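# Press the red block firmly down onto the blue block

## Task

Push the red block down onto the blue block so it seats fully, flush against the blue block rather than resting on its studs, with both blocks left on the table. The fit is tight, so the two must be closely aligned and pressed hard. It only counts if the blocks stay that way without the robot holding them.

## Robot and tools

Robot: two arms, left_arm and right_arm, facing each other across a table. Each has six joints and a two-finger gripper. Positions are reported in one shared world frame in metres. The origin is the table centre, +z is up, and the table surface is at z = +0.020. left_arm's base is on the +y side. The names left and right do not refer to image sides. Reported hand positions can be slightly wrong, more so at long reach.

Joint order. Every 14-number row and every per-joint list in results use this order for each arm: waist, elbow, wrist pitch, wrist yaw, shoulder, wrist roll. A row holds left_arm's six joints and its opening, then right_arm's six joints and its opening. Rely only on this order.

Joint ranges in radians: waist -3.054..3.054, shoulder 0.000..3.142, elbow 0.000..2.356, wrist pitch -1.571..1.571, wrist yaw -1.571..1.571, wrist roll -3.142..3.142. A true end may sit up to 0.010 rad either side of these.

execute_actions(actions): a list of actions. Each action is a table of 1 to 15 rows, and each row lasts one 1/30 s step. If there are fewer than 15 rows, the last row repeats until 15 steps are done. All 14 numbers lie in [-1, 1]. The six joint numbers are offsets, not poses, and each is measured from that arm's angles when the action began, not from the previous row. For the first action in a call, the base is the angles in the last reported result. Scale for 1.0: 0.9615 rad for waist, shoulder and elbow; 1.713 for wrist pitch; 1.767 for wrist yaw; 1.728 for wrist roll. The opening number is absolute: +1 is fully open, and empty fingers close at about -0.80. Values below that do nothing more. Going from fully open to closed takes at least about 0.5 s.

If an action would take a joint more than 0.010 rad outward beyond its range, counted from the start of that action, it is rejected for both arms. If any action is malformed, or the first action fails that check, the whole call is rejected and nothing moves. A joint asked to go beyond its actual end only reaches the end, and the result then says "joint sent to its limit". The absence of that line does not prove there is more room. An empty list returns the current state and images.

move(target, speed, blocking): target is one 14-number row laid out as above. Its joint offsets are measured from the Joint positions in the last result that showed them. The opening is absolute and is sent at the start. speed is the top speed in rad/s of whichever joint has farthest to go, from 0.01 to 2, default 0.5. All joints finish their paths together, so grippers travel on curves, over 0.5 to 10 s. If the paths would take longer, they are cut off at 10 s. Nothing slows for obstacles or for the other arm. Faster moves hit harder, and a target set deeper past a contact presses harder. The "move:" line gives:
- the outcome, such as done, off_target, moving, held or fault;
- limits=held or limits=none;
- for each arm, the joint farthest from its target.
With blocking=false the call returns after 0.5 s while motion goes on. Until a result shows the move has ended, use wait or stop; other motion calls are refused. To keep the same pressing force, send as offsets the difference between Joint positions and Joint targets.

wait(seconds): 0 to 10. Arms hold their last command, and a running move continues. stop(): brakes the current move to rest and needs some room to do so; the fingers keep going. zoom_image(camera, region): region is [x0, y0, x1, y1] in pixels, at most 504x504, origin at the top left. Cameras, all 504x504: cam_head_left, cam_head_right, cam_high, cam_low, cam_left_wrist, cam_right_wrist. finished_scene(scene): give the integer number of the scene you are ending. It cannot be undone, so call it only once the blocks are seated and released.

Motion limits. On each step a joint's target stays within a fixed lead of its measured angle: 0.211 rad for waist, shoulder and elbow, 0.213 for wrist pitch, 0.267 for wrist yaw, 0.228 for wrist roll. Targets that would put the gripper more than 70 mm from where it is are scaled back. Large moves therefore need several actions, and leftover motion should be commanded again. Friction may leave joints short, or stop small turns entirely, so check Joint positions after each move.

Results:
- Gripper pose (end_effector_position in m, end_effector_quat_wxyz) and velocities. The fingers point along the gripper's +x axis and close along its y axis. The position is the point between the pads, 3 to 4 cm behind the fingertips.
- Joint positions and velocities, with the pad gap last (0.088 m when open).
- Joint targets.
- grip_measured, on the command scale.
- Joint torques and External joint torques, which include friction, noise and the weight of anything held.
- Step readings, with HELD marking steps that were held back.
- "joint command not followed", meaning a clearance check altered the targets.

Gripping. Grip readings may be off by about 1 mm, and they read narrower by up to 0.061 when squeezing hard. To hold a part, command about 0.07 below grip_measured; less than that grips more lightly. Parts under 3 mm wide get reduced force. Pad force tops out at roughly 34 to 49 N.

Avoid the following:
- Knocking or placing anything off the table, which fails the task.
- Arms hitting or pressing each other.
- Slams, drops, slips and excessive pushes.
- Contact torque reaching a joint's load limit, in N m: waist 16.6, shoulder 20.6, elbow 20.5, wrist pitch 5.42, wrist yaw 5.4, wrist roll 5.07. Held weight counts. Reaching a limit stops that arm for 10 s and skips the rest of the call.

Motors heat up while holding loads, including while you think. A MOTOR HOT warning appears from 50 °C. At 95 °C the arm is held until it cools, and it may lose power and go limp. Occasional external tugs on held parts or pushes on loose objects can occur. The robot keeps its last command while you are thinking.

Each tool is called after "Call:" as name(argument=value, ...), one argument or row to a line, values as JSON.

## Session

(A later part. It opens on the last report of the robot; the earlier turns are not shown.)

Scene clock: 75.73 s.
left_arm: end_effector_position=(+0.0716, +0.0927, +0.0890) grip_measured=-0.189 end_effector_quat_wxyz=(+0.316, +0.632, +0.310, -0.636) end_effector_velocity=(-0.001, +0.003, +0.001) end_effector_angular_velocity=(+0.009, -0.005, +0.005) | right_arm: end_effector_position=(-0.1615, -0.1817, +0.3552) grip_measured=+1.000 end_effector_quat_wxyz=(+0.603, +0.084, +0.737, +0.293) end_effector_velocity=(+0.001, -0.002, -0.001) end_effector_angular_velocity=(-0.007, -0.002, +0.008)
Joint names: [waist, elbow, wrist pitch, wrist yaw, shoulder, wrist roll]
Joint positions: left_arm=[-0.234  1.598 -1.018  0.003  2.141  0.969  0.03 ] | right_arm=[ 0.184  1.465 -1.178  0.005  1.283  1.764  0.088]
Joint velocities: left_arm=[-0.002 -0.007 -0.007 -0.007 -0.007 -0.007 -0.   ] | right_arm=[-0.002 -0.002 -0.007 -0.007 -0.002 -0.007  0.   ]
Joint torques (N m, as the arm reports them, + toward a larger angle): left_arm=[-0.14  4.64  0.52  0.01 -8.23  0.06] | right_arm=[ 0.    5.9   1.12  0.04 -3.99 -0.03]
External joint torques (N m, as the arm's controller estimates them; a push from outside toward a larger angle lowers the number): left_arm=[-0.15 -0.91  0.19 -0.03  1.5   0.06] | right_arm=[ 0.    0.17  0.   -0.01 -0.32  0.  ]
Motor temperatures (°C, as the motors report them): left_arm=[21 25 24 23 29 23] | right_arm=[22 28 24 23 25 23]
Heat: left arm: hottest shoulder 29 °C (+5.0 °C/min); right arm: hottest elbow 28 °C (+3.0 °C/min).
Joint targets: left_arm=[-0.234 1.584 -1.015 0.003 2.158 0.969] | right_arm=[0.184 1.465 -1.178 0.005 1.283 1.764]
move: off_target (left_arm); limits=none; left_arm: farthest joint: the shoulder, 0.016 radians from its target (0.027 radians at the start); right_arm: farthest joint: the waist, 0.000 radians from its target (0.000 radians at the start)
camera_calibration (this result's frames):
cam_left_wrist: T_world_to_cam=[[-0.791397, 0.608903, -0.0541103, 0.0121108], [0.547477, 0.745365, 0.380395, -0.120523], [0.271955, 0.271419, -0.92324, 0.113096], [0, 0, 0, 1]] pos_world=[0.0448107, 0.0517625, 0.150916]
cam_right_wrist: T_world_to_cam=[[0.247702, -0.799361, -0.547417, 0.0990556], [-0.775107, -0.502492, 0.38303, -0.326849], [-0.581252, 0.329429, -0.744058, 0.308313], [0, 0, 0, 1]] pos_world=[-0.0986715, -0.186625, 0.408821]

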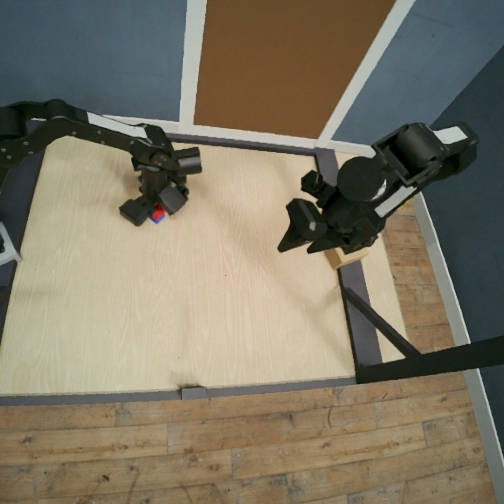

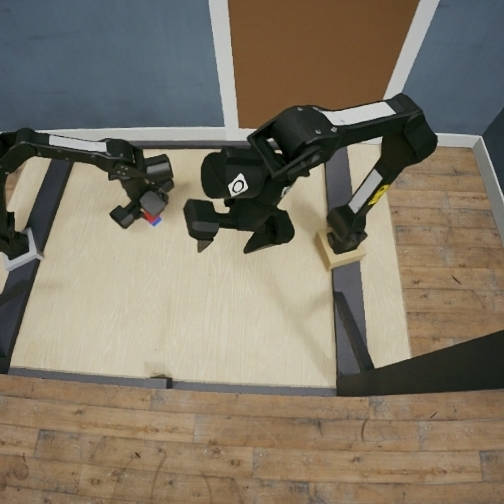

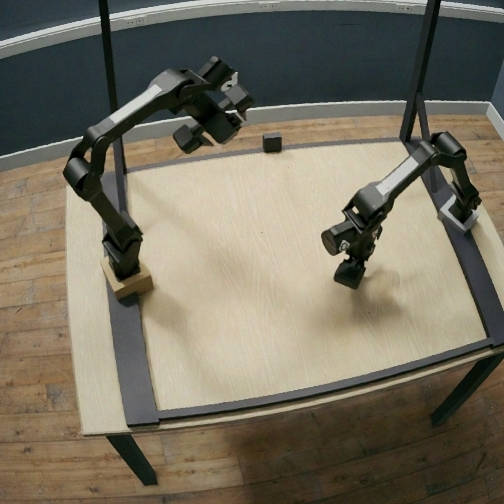

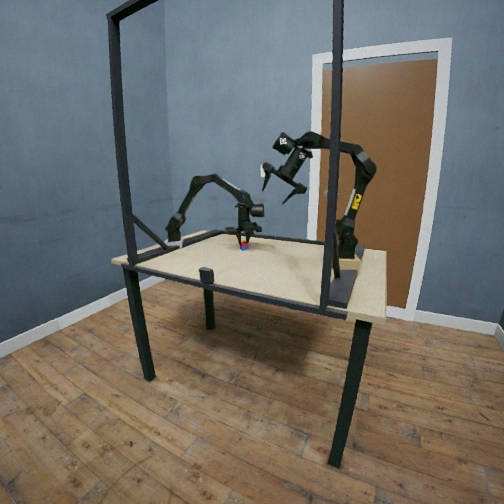

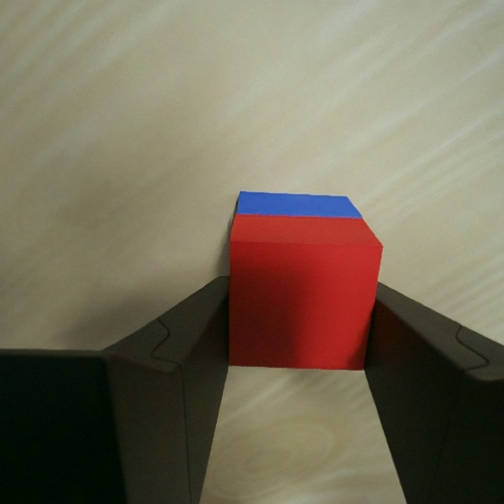

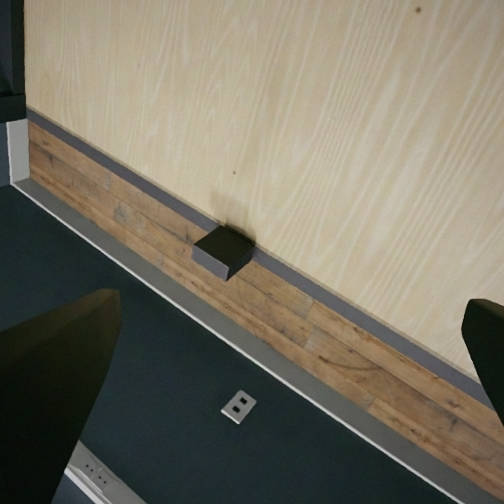

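Call:
move(
  target=[0,-0.055,0.006,0,0.07,0,-0.35,0,0,0,0,0,0,1],
  speed=0.04,
)

Call:
zoom_image(
  camera="cam_left_wrist",
  region=[210,150,410,290],
)

Call:
zoom_image(
  camera="cam_low",
  region=[225,225,265,260],
)

Scene clock: 82.10 s.
left_arm: end_effector_position=(+0.0707, +0.0953, +0.0816) grip_measured=-0.189 end_effector_quat_wxyz=(+0.311, +0.633, +0.315, -0.635) end_effector_velocity=(-0.004, +0.004, +0.000) end_effector_angular_velocity=(+0.019, +0.014, +0.005) | right_arm: end_effector_position=(-0.1615, -0.1817, +0.3552) grip_measured=+1.000 end_effector_quat_wxyz=(+0.603, +0.084, +0.737, +0.293) end_effector_velocity=(+0.001, +0.001, +0.004) end_effector_angular_velocity=(+0.016, +0.006, -0.013)
Joint names: [waist, elbow, wrist pitch, wrist yaw, shoulder, wrist roll]
Joint positions: left_arm=[-0.234  1.583 -1.007  0.003  2.151  0.969  0.03 ] | right_arm=[ 0.184  1.465 -1.178  0.005  1.283  1.764  0.088]
Joint velocities: left_arm=[-0.002 -0.002 -0.022  0.007 -0.002 -0.007  0.   ] | right_arm=[-0.002  0.002  0.007  0.007 -0.007  0.007  0.   ]
Joint torques (N m, as the arm reports them, + toward a larger angle): left_arm=[ 0.06  1.52  0.32  0.03 -3.3   0.01] | right_arm=[ 0.    5.91  1.12  0.04 -3.98 -0.02]
External joint torques (N m, as the arm's controller estimates them; a push from outside toward a larger angle lowers the number): left_arm=[ 0.08 -3.96  0.01 -0.02  6.4   0.01] | right_arm=[ 0.03  0.07 -0.03 -0.01 -0.18  0.01]
Motor temperatures (°C, as the motors report them): left_arm=[21 25 24 23 29 23] | right_arm=[22 28 24 23 25 23]
Heat: left arm: hottest shoulder 29 °C (+5.1 °C/min); right arm: hottest elbow 28 °C (+2.0 °C/min).
Joint targets: left_arm=[-0.234 1.545 -1.007 0.003 2.209 0.969] | right_arm=[0.184 1.465 -1.178 0.005 1.283 1.764]
move: off_target (left_arm); limits=none; left_arm: farthest joint: the shoulder, 0.057 radians from its target (0.067 radians at the start); right_arm: farthest joint: the waist, 0.000 radians from its target (0.000 radians at the start)
camera_calibration (this result's frames):
cam_left_wrist: T_world_to_cam=[[-0.791609, 0.609551, -0.0424653, 0.00838609], [0.549162, 0.740211, 0.387955, -0.11948], [0.267912, 0.283788, -0.9207, 0.104693], [0, 0, 0, 1]] pos_world=[0.044204, 0.0536181, 0.143099]
cam_right_wrist: T_world_to_cam=[[0.247702, -0.799361, -0.547417, 0.0990556], [-0.775107, -0.502492, 0.38303, -0.326849], [-0.581252, 0.329429, -0.744058, 0.308313], [0, 0, 0, 1]] pos_world=[-0.0986715, -0.186625, 0.408821]

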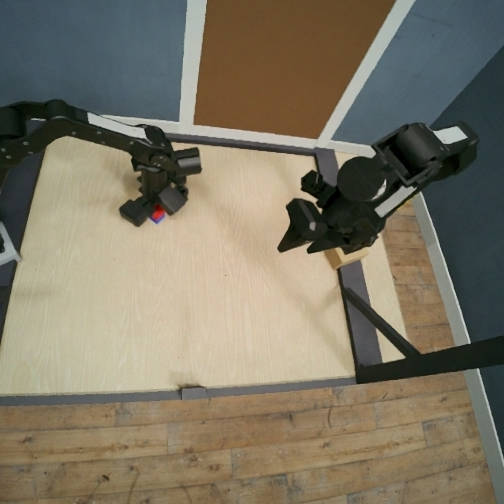

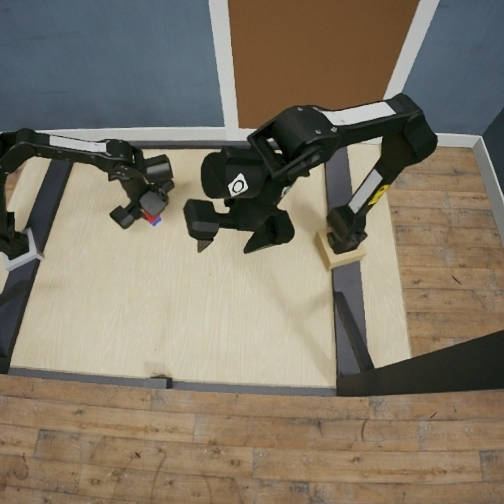

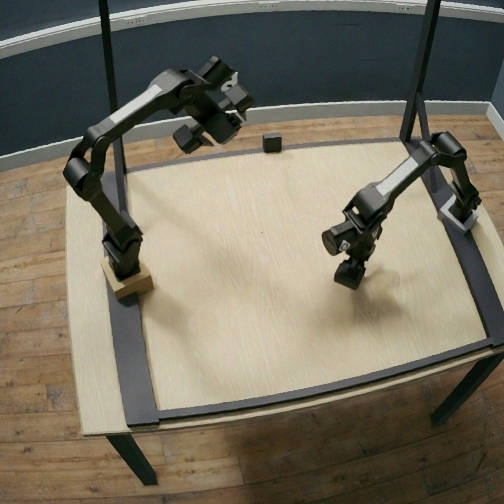

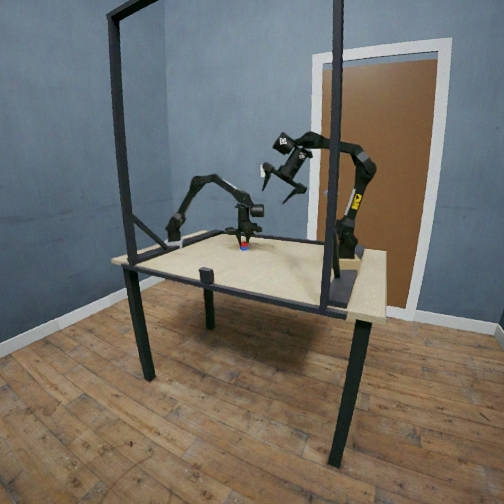

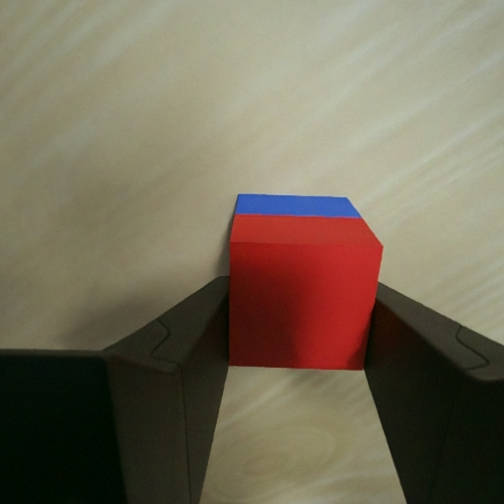

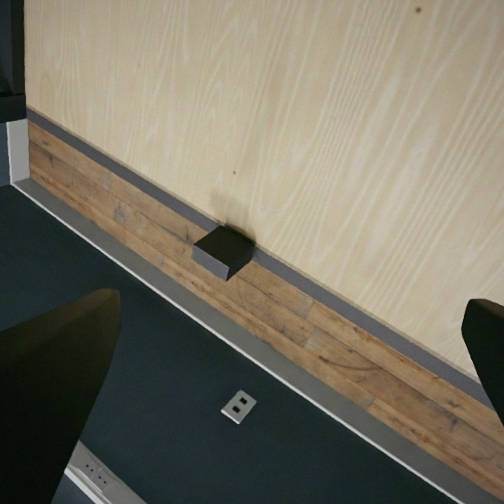

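Region (210, 150, 410, 290) of cam_left_wrist's 504x504 image, scaled by 2.520, with more detail than that image has; it fills the top 353 rows of this view, and the rest is white.

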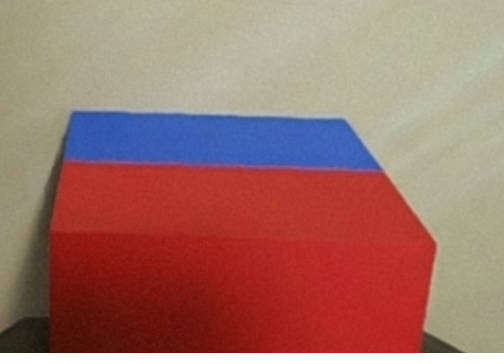

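Region (225, 225, 265, 260) of cam_low's 504x504 image, scaled by 12.600, with more detail than that image has; it fills the top 441 rows of this view, and the rest is white.

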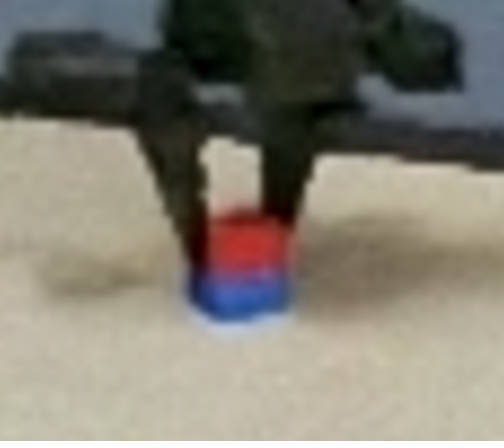

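Call:
move(
  target=[0,-0.085,0.004,0,0.135,0,-0.35,0,0,0,0,0,0,1],
  speed=0.1,
)

Call:
zoom_image(
  camera="cam_left_wrist",
  region=[210,150,410,290],
)

Scene clock: 86.63 s.
left_arm: end_effector_position=(+0.0697, +0.0983, +0.0742) grip_measured=-0.189 end_effector_quat_wxyz=(+0.305, +0.634, +0.322, -0.634) end_effector_velocity=(+0.001, +0.003, +0.000) end_effector_angular_velocity=(+0.009, -0.005, -0.005) | right_arm: end_effector_position=(-0.1615, -0.1817, +0.3552) grip_measured=+1.000 end_effector_quat_wxyz=(+0.603, +0.084, +0.737, +0.293) end_effector_velocity=(+0.001, -0.004, -0.004) end_effector_angular_velocity=(-0.021, -0.018, +0.020)
Joint names: [waist, elbow, wrist pitch, wrist yaw, shoulder, wrist roll]
Joint positions: left_arm=[-0.234  1.574 -1.004  0.003  2.165  0.969  0.03 ] | right_arm=[ 0.184  1.465 -1.178  0.005  1.283  1.764  0.088]
Joint velocities: left_arm=[ 0.002 -0.002 -0.007 -0.007 -0.002  0.007  0.   ] | right_arm=[-0.002 -0.002 -0.022 -0.007  0.002 -0.022  0.   ]
Joint torques (N m, as the arm reports them, + toward a larger angle): left_arm=[-0.04 -2.84  0.63  0.01  3.93  0.04] | right_arm=[ 0.01  5.91  1.12  0.04 -3.98 -0.02]
External joint torques (N m, as the arm's controller estimates them; a push from outside toward a larger angle lowers the number): left_arm=[-0.09 -8.24  0.36 -0.03 13.61  0.04] | right_arm=[ 0.01  0.17  0.   -0.01 -0.31  0.01]
Motor temperatures (°C, as the motors report them): left_arm=[21 24 24 23 28 23] | right_arm=[22 28 24 23 25 23]
Heat: left arm: hottest shoulder 28 °C (+4.0 °C/min); right arm: hottest elbow 28 °C (+2.0 °C/min).
Joint targets: left_arm=[-0.234 1.502 -1.001 0.004 2.281 0.969] | right_arm=[0.184 1.465 -1.178 0.005 1.283 1.764]
move: off_target (left_arm); limits=none; left_arm: farthest joint: the shoulder, 0.116 radians from its target (0.129 radians at the start); right_arm: farthest joint: the waist, 0.000 radians from its target (0.000 radians at the start)
camera_calibration (this result's frames):
cam_left_wrist: T_world_to_cam=[[-0.791817, 0.610188, -0.0264006, 0.00423349], [0.551539, 0.732941, 0.398249, -0.118504], [0.262357, 0.300779, -0.916897, 0.0957325], [0, 0, 0, 1]] pos_world=[0.0435957, 0.0554789, 0.135083]
cam_right_wrist: T_world_to_cam=[[0.247702, -0.799361, -0.547417, 0.0990556], [-0.775107, -0.502492, 0.38303, -0.326849], [-0.581252, 0.329429, -0.744058, 0.308313], [0, 0, 0, 1]] pos_world=[-0.0986715, -0.186625, 0.408821]

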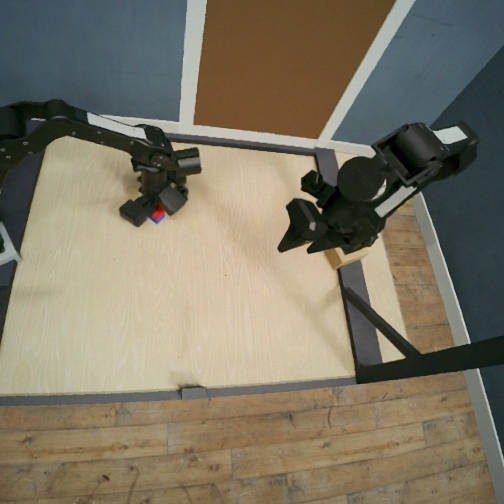

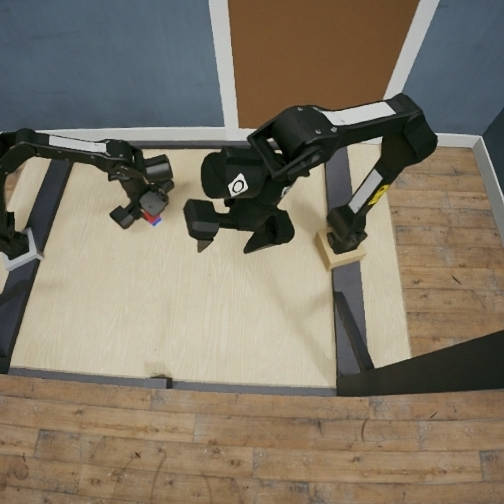

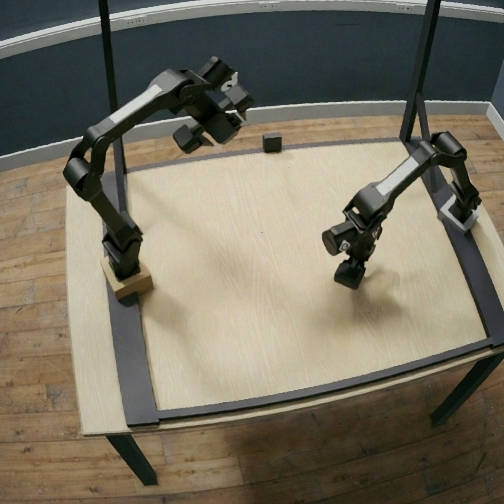

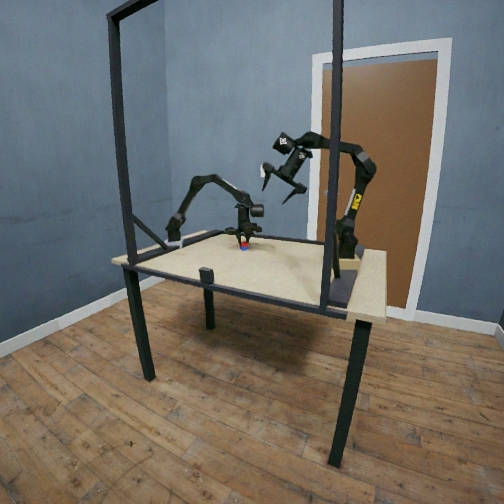

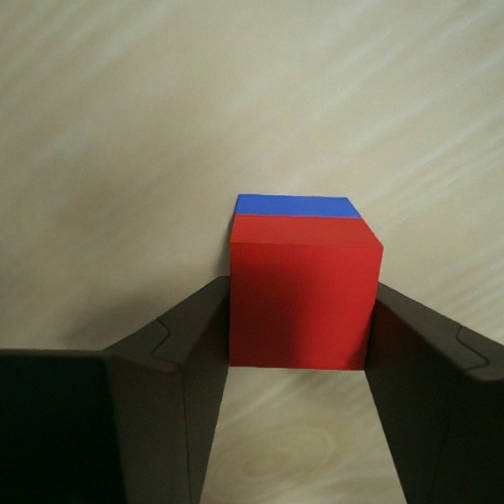

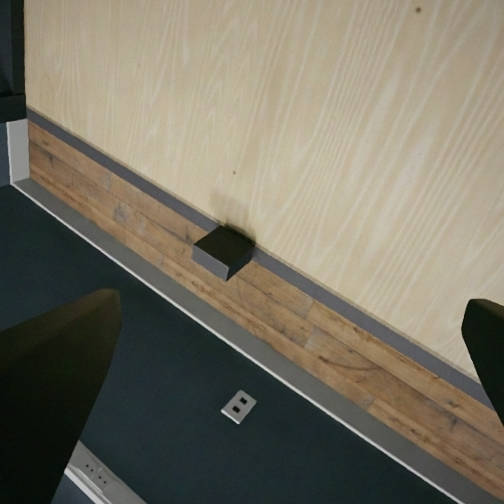

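Region (210, 150, 410, 290) of cam_left_wrist's 504x504 image, scaled by 2.520, with more detail than that image has; it fills the top 353 rows of this view, and the rest is white.

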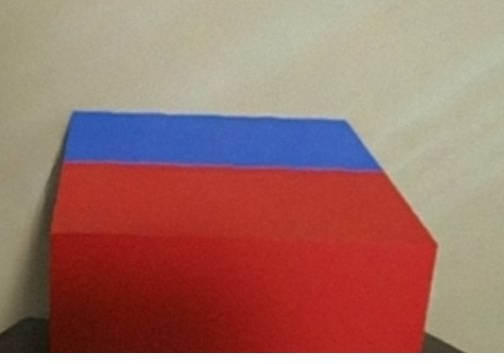

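Unchanged: seated. Unload, release, lift.

Call:
move(
  target=[0,0.03,0,0,-0.03,0,-0.35,0,0,0,0,0,0,1],
)

Call:
move(
  target=[0,0,0,0,0,0,0.5,0,0,0,0,0,0,1],
)

Call:
move(
  target=[0,0.1,-0.08,0,-0.1,0,0.5,0,0,0,0,0,0,1],
)

Scene clock: 90.83 s.
left_arm: end_effector_position=(+0.0719, +0.0918, +0.0872) grip_measured=-0.189 end_effector_quat_wxyz=(+0.318, +0.632, +0.308, -0.636) end_effector_velocity=(+0.001, -0.003, +0.003) end_effector_angular_velocity=(-0.014, -0.012, +0.020) | right_arm: end_effector_position=(-0.1615, -0.1817, +0.3552) grip_measured=+1.000 end_effector_quat_wxyz=(+0.603, +0.084, +0.737, +0.293) end_effector_velocity=(+0.000, -0.001, -0.002) end_effector_angular_velocity=(-0.012, -0.004, +0.008)
Joint names: [waist, elbow, wrist pitch, wrist yaw, shoulder, wrist roll]
Joint positions: left_arm=[-0.234  1.593 -1.006  0.003  2.143  0.969  0.03 ] | right_arm=[ 0.184  1.465 -1.178  0.005  1.283  1.764  0.088]
Joint velocities: left_arm=[-0.002  0.002  0.007 -0.007 -0.007 -0.022  0.   ] | right_arm=[-0.002 -0.002 -0.007 -0.007  0.002 -0.007  0.   ]
Joint torques (N m, as the arm reports them, + toward a larger angle): left_arm=[  0.22   7.88   0.57   0.07 -10.86   0.02] | right_arm=[ 0.02  5.91  1.12  0.04 -3.99 -0.02]
External joint torques (N m, as the arm's controller estimates them; a push from outside toward a larger angle lowers the number): left_arm=[ 0.22  2.24  0.21  0.02 -1.06  0.02] | right_arm=[ 0.01  0.15  0.   -0.01 -0.27  0.01]
Motor temperatures (°C, as the motors report them): left_arm=[21 24 24 23 28 23] | right_arm=[22 28 24 23 25 23]
Heat: left arm: hottest shoulder 28 °C (+4.0 °C/min); right arm: hottest elbow 28 °C (+2.0 °C/min).
Joint targets: left_arm=[-0.234 1.603 -1.004 0.004 2.136 0.969] | right_arm=[0.184 1.465 -1.178 0.005 1.283 1.764]
move: done; limits=none; left_arm: farthest joint: the elbow, 0.010 radians from its target (0.029 radians at the start); right_arm: farthest joint: the waist, 0.000 radians from its target (0.000 radians at the start)
camera_calibration (this result's frames):
cam_left_wrist: T_world_to_cam=[[-0.791303, 0.608617, -0.0585138, 0.0131566], [0.546848, 0.747288, 0.377514, -0.119235], [0.273488, 0.26673, -0.924153, 0.11199], [0, 0, 0, 1]] pos_world=[0.0449865, 0.0512247, 0.149278]
cam_right_wrist: T_world_to_cam=[[0.247702, -0.799361, -0.547417, 0.0990556], [-0.775107, -0.502492, 0.38303, -0.326849], [-0.581252, 0.329429, -0.744058, 0.308313], [0, 0, 0, 1]] pos_world=[-0.0986715, -0.186625, 0.408821]

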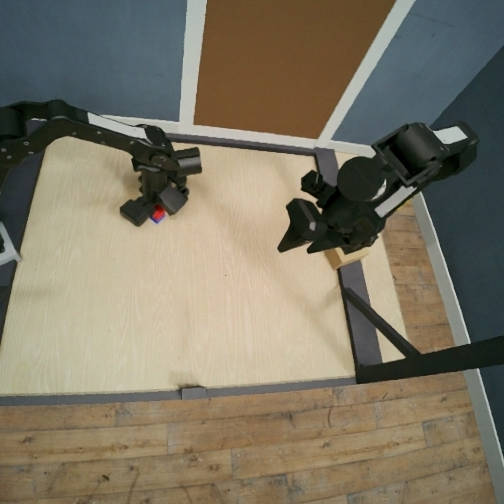

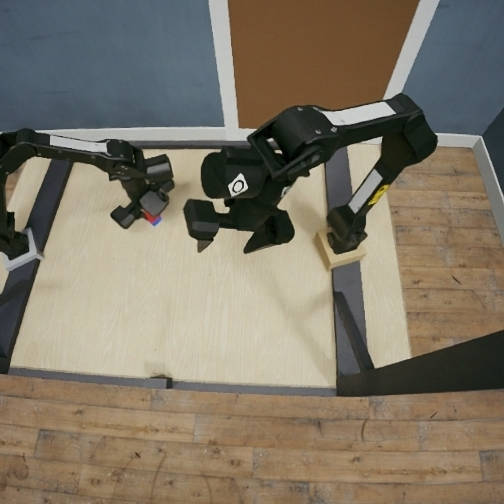

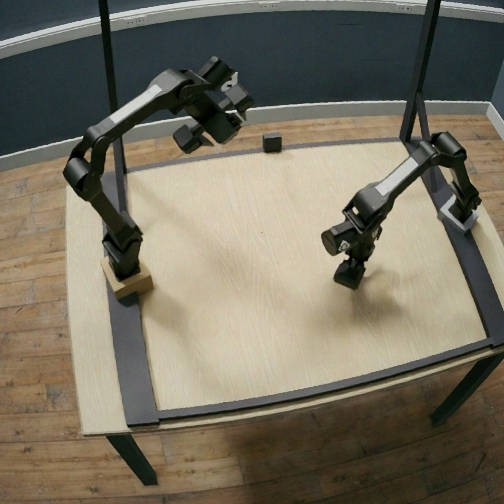

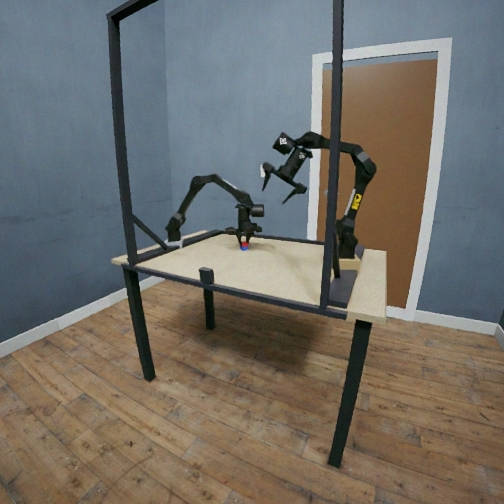

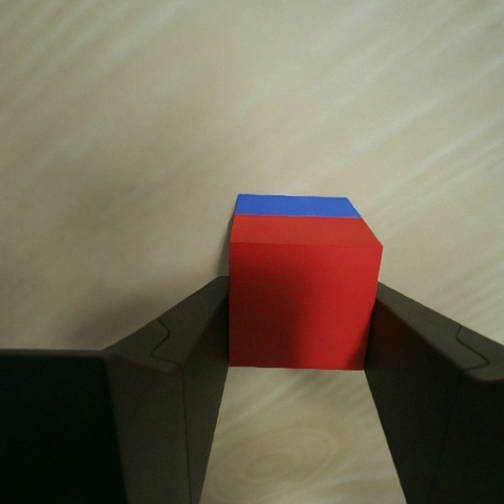

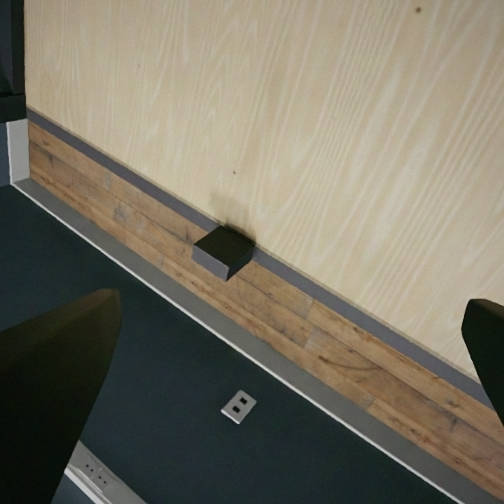

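Scene clock: 91.50 s.
left_arm: end_effector_position=(+0.0719, +0.0918, +0.0872) grip_measured=+0.495 end_effector_quat_wxyz=(+0.318, +0.632, +0.308, -0.636) end_effector_velocity=(+0.002, +0.002, +0.002) end_effector_angular_velocity=(+0.009, -0.020, +0.020) | right_arm: end_effector_position=(-0.1615, -0.1817, +0.3552) grip_measured=+1.000 end_effector_quat_wxyz=(+0.603, +0.084, +0.737, +0.293) end_effector_velocity=(-0.001, -0.003, -0.001) end_effector_angular_velocity=(-0.013, +0.009, +0.016)
Joint names: [waist, elbow, wrist pitch, wrist yaw, shoulder, wrist roll]
Joint positions: left_arm=[-0.234  1.593 -1.006  0.003  2.143  0.969  0.063] | right_arm=[ 0.184  1.465 -1.178  0.005  1.283  1.764  0.088]
Joint velocities: left_arm=[-0.002 -0.002 -0.007 -0.022 -0.007 -0.022  0.001] | right_arm=[-0.002 -0.002 -0.007 -0.022 -0.002 -0.007  0.   ]
Joint torques (N m, as the arm reports them, + toward a larger angle): left_arm=[  0.     6.33   0.37   0.06 -10.3    0.02] | right_arm=[ 0.01  5.9   1.11  0.04 -3.99 -0.02]
External joint torques (N m, as the arm's controller estimates them; a push from outside toward a larger angle lowers the number): left_arm=[-0.03  0.79  0.03  0.02 -0.58  0.02] | right_arm=[ 0.02  0.07 -0.03 -0.01 -0.25  0.01]
Motor temperatures (°C, as the motors report them): left_arm=[21 24 24 23 28 23] | right_arm=[22 28 24 23 25 23]
Heat: left arm: hottest shoulder 28 °C (+3.0 °C/min); right arm: hottest elbow 28 °C (+2.0 °C/min).
Joint targets: left_arm=[-0.234 1.593 -1.006 0.003 2.143 0.969] | right_arm=[0.184 1.465 -1.178 0.005 1.283 1.764]
move: done; limits=none; left_arm: farthest joint: the waist, 0.000 radians from its target (0.000 radians at the start); right_arm: farthest joint: the waist, 0.000 radians from its target (0.000 radians at the start)
camera_calibration (this result's frames):
cam_left_wrist: T_world_to_cam=[[-0.791303, 0.608617, -0.0585138, 0.0131566], [0.546848, 0.747288, 0.377514, -0.119235], [0.273488, 0.26673, -0.924153, 0.11199], [0, 0, 0, 1]] pos_world=[0.0449865, 0.0512247, 0.149278]
cam_right_wrist: T_world_to_cam=[[0.247702, -0.799361, -0.547417, 0.0990556], [-0.775107, -0.502492, 0.38303, -0.326849], [-0.581252, 0.329429, -0.744058, 0.308313], [0, 0, 0, 1]] pos_world=[-0.0986715, -0.186625, 0.408821]

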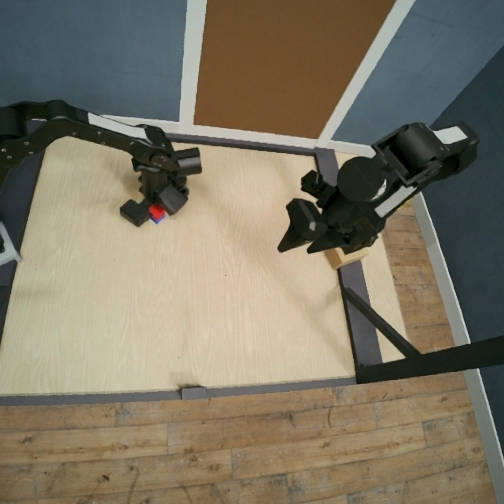

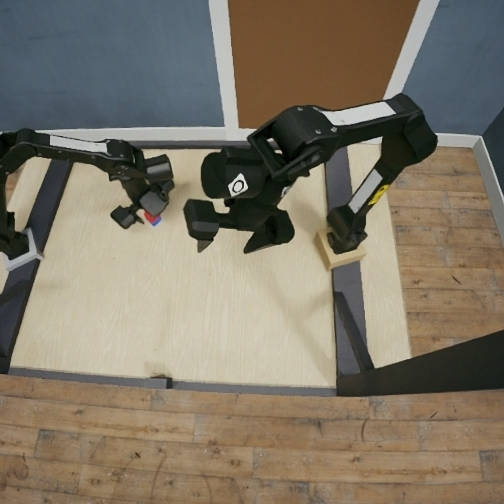

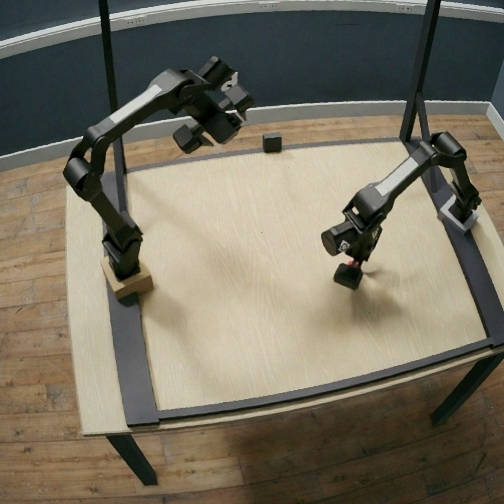

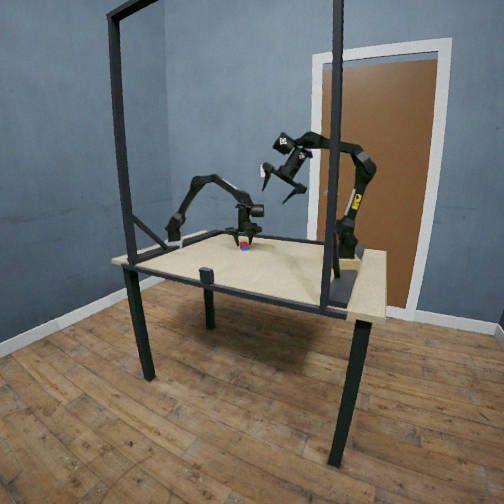

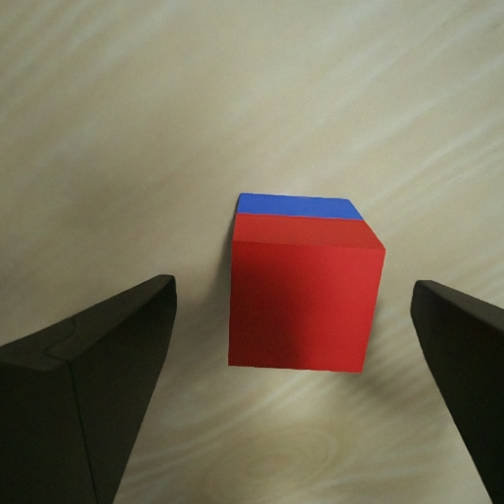

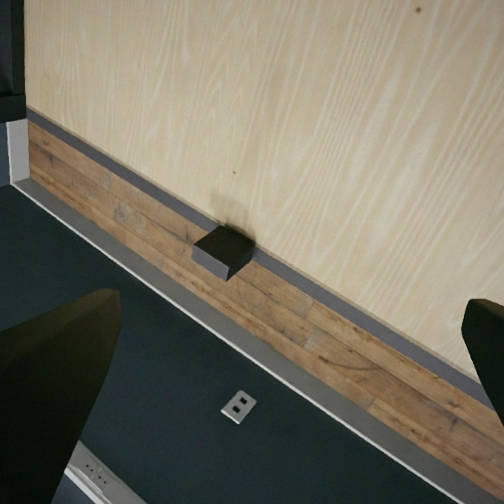

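Scene clock: 92.43 s.
left_arm: end_effector_position=(+0.0714, +0.0934, +0.1422) grip_measured=+0.497 end_effector_quat_wxyz=(+0.332, +0.630, +0.294, -0.638) end_effector_velocity=(-0.003, +0.008, -0.002) end_effector_angular_velocity=(+0.042, +0.006, +0.005) | right_arm: end_effector_position=(-0.1615, -0.1817, +0.3552) grip_measured=+1.000 end_effector_quat_wxyz=(+0.603, +0.084, +0.737, +0.293) end_effector_velocity=(+0.003, -0.001, -0.003) end_effector_angular_velocity=(-0.010, -0.008, -0.013)
Joint names: [waist, elbow, wrist pitch, wrist yaw, shoulder, wrist roll]
Joint positions: left_arm=[-0.234  1.679 -1.14   0.003  2.054  0.969  0.063] | right_arm=[ 0.184  1.465 -1.178  0.005  1.283  1.764  0.088]
Joint velocities: left_arm=[-0.002 -0.002 -0.037 -0.007  0.002 -0.007  0.   ] | right_arm=[-0.002 -0.007 -0.007  0.007 -0.002  0.007  0.   ]
Joint torques (N m, as the arm reports them, + toward a larger angle): left_arm=[ -0.05   8.35   0.29   0.06 -10.9    0.05] | right_arm=[ 0.01  5.89  1.12  0.04 -3.98 -0.02]
External joint torques (N m, as the arm's controller estimates them; a push from outside toward a larger angle lowers the number): left_arm=[-0.09  2.56 -0.13  0.01 -1.52  0.06] | right_arm=[ 0.02  0.14  0.   -0.01 -0.28  0.01]
Motor temperatures (°C, as the motors report them): left_arm=[21 25 24 23 28 23] | right_arm=[22 28 24 23 25 23]
Heat: left arm: hottest shoulder 28 °C (+3.0 °C/min); right arm: hottest elbow 28 °C (+2.0 °C/min).
Joint targets: left_arm=[-0.234 1.689 -1.143 0.003 2.047 0.969] | right_arm=[0.184 1.465 -1.178 0.005 1.283 1.764]
move: done; limits=none; left_arm: farthest joint: the elbow, 0.010 radians from its target (0.097 radians at the start); right_arm: farthest joint: the waist, 0.000 radians from its target (0.000 radians at the start)
camera_calibration (this result's frames):
cam_left_wrist: T_world_to_cam=[[-0.790359, 0.605729, -0.0917918, 0.0199469], [0.542243, 0.761374, 0.355361, -0.138728], [0.28514, 0.231089, -0.930211, 0.165897], [0, 0, 0, 1]] pos_world=[0.0436855, 0.0552042, 0.205449]
cam_right_wrist: T_world_to_cam=[[0.247702, -0.799361, -0.547417, 0.0990556], [-0.775107, -0.502492, 0.38303, -0.326849], [-0.581252, 0.329429, -0.744058, 0.308313], [0, 0, 0, 1]] pos_world=[-0.0986715, -0.186625, 0.408821]

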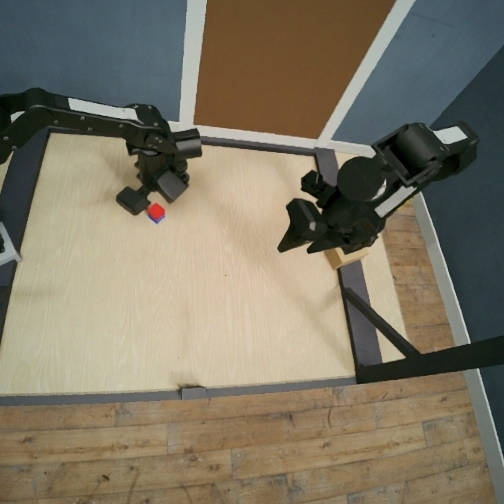

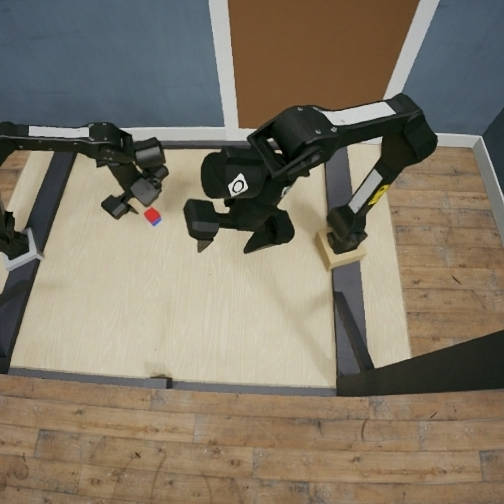

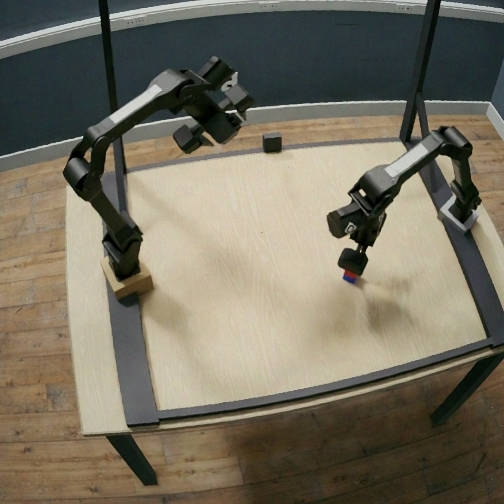

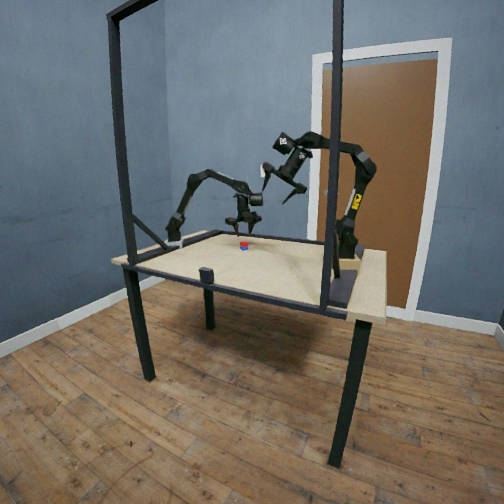

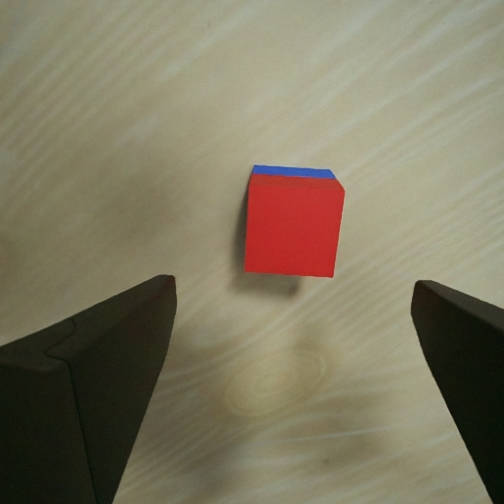

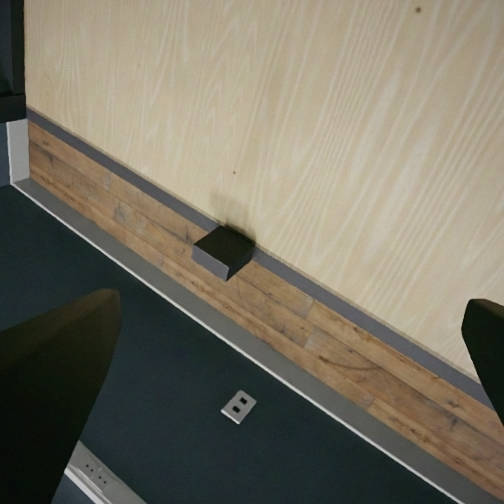

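Call:
finished_scene(
  scene=1,
)

The scene is finished: the task was done.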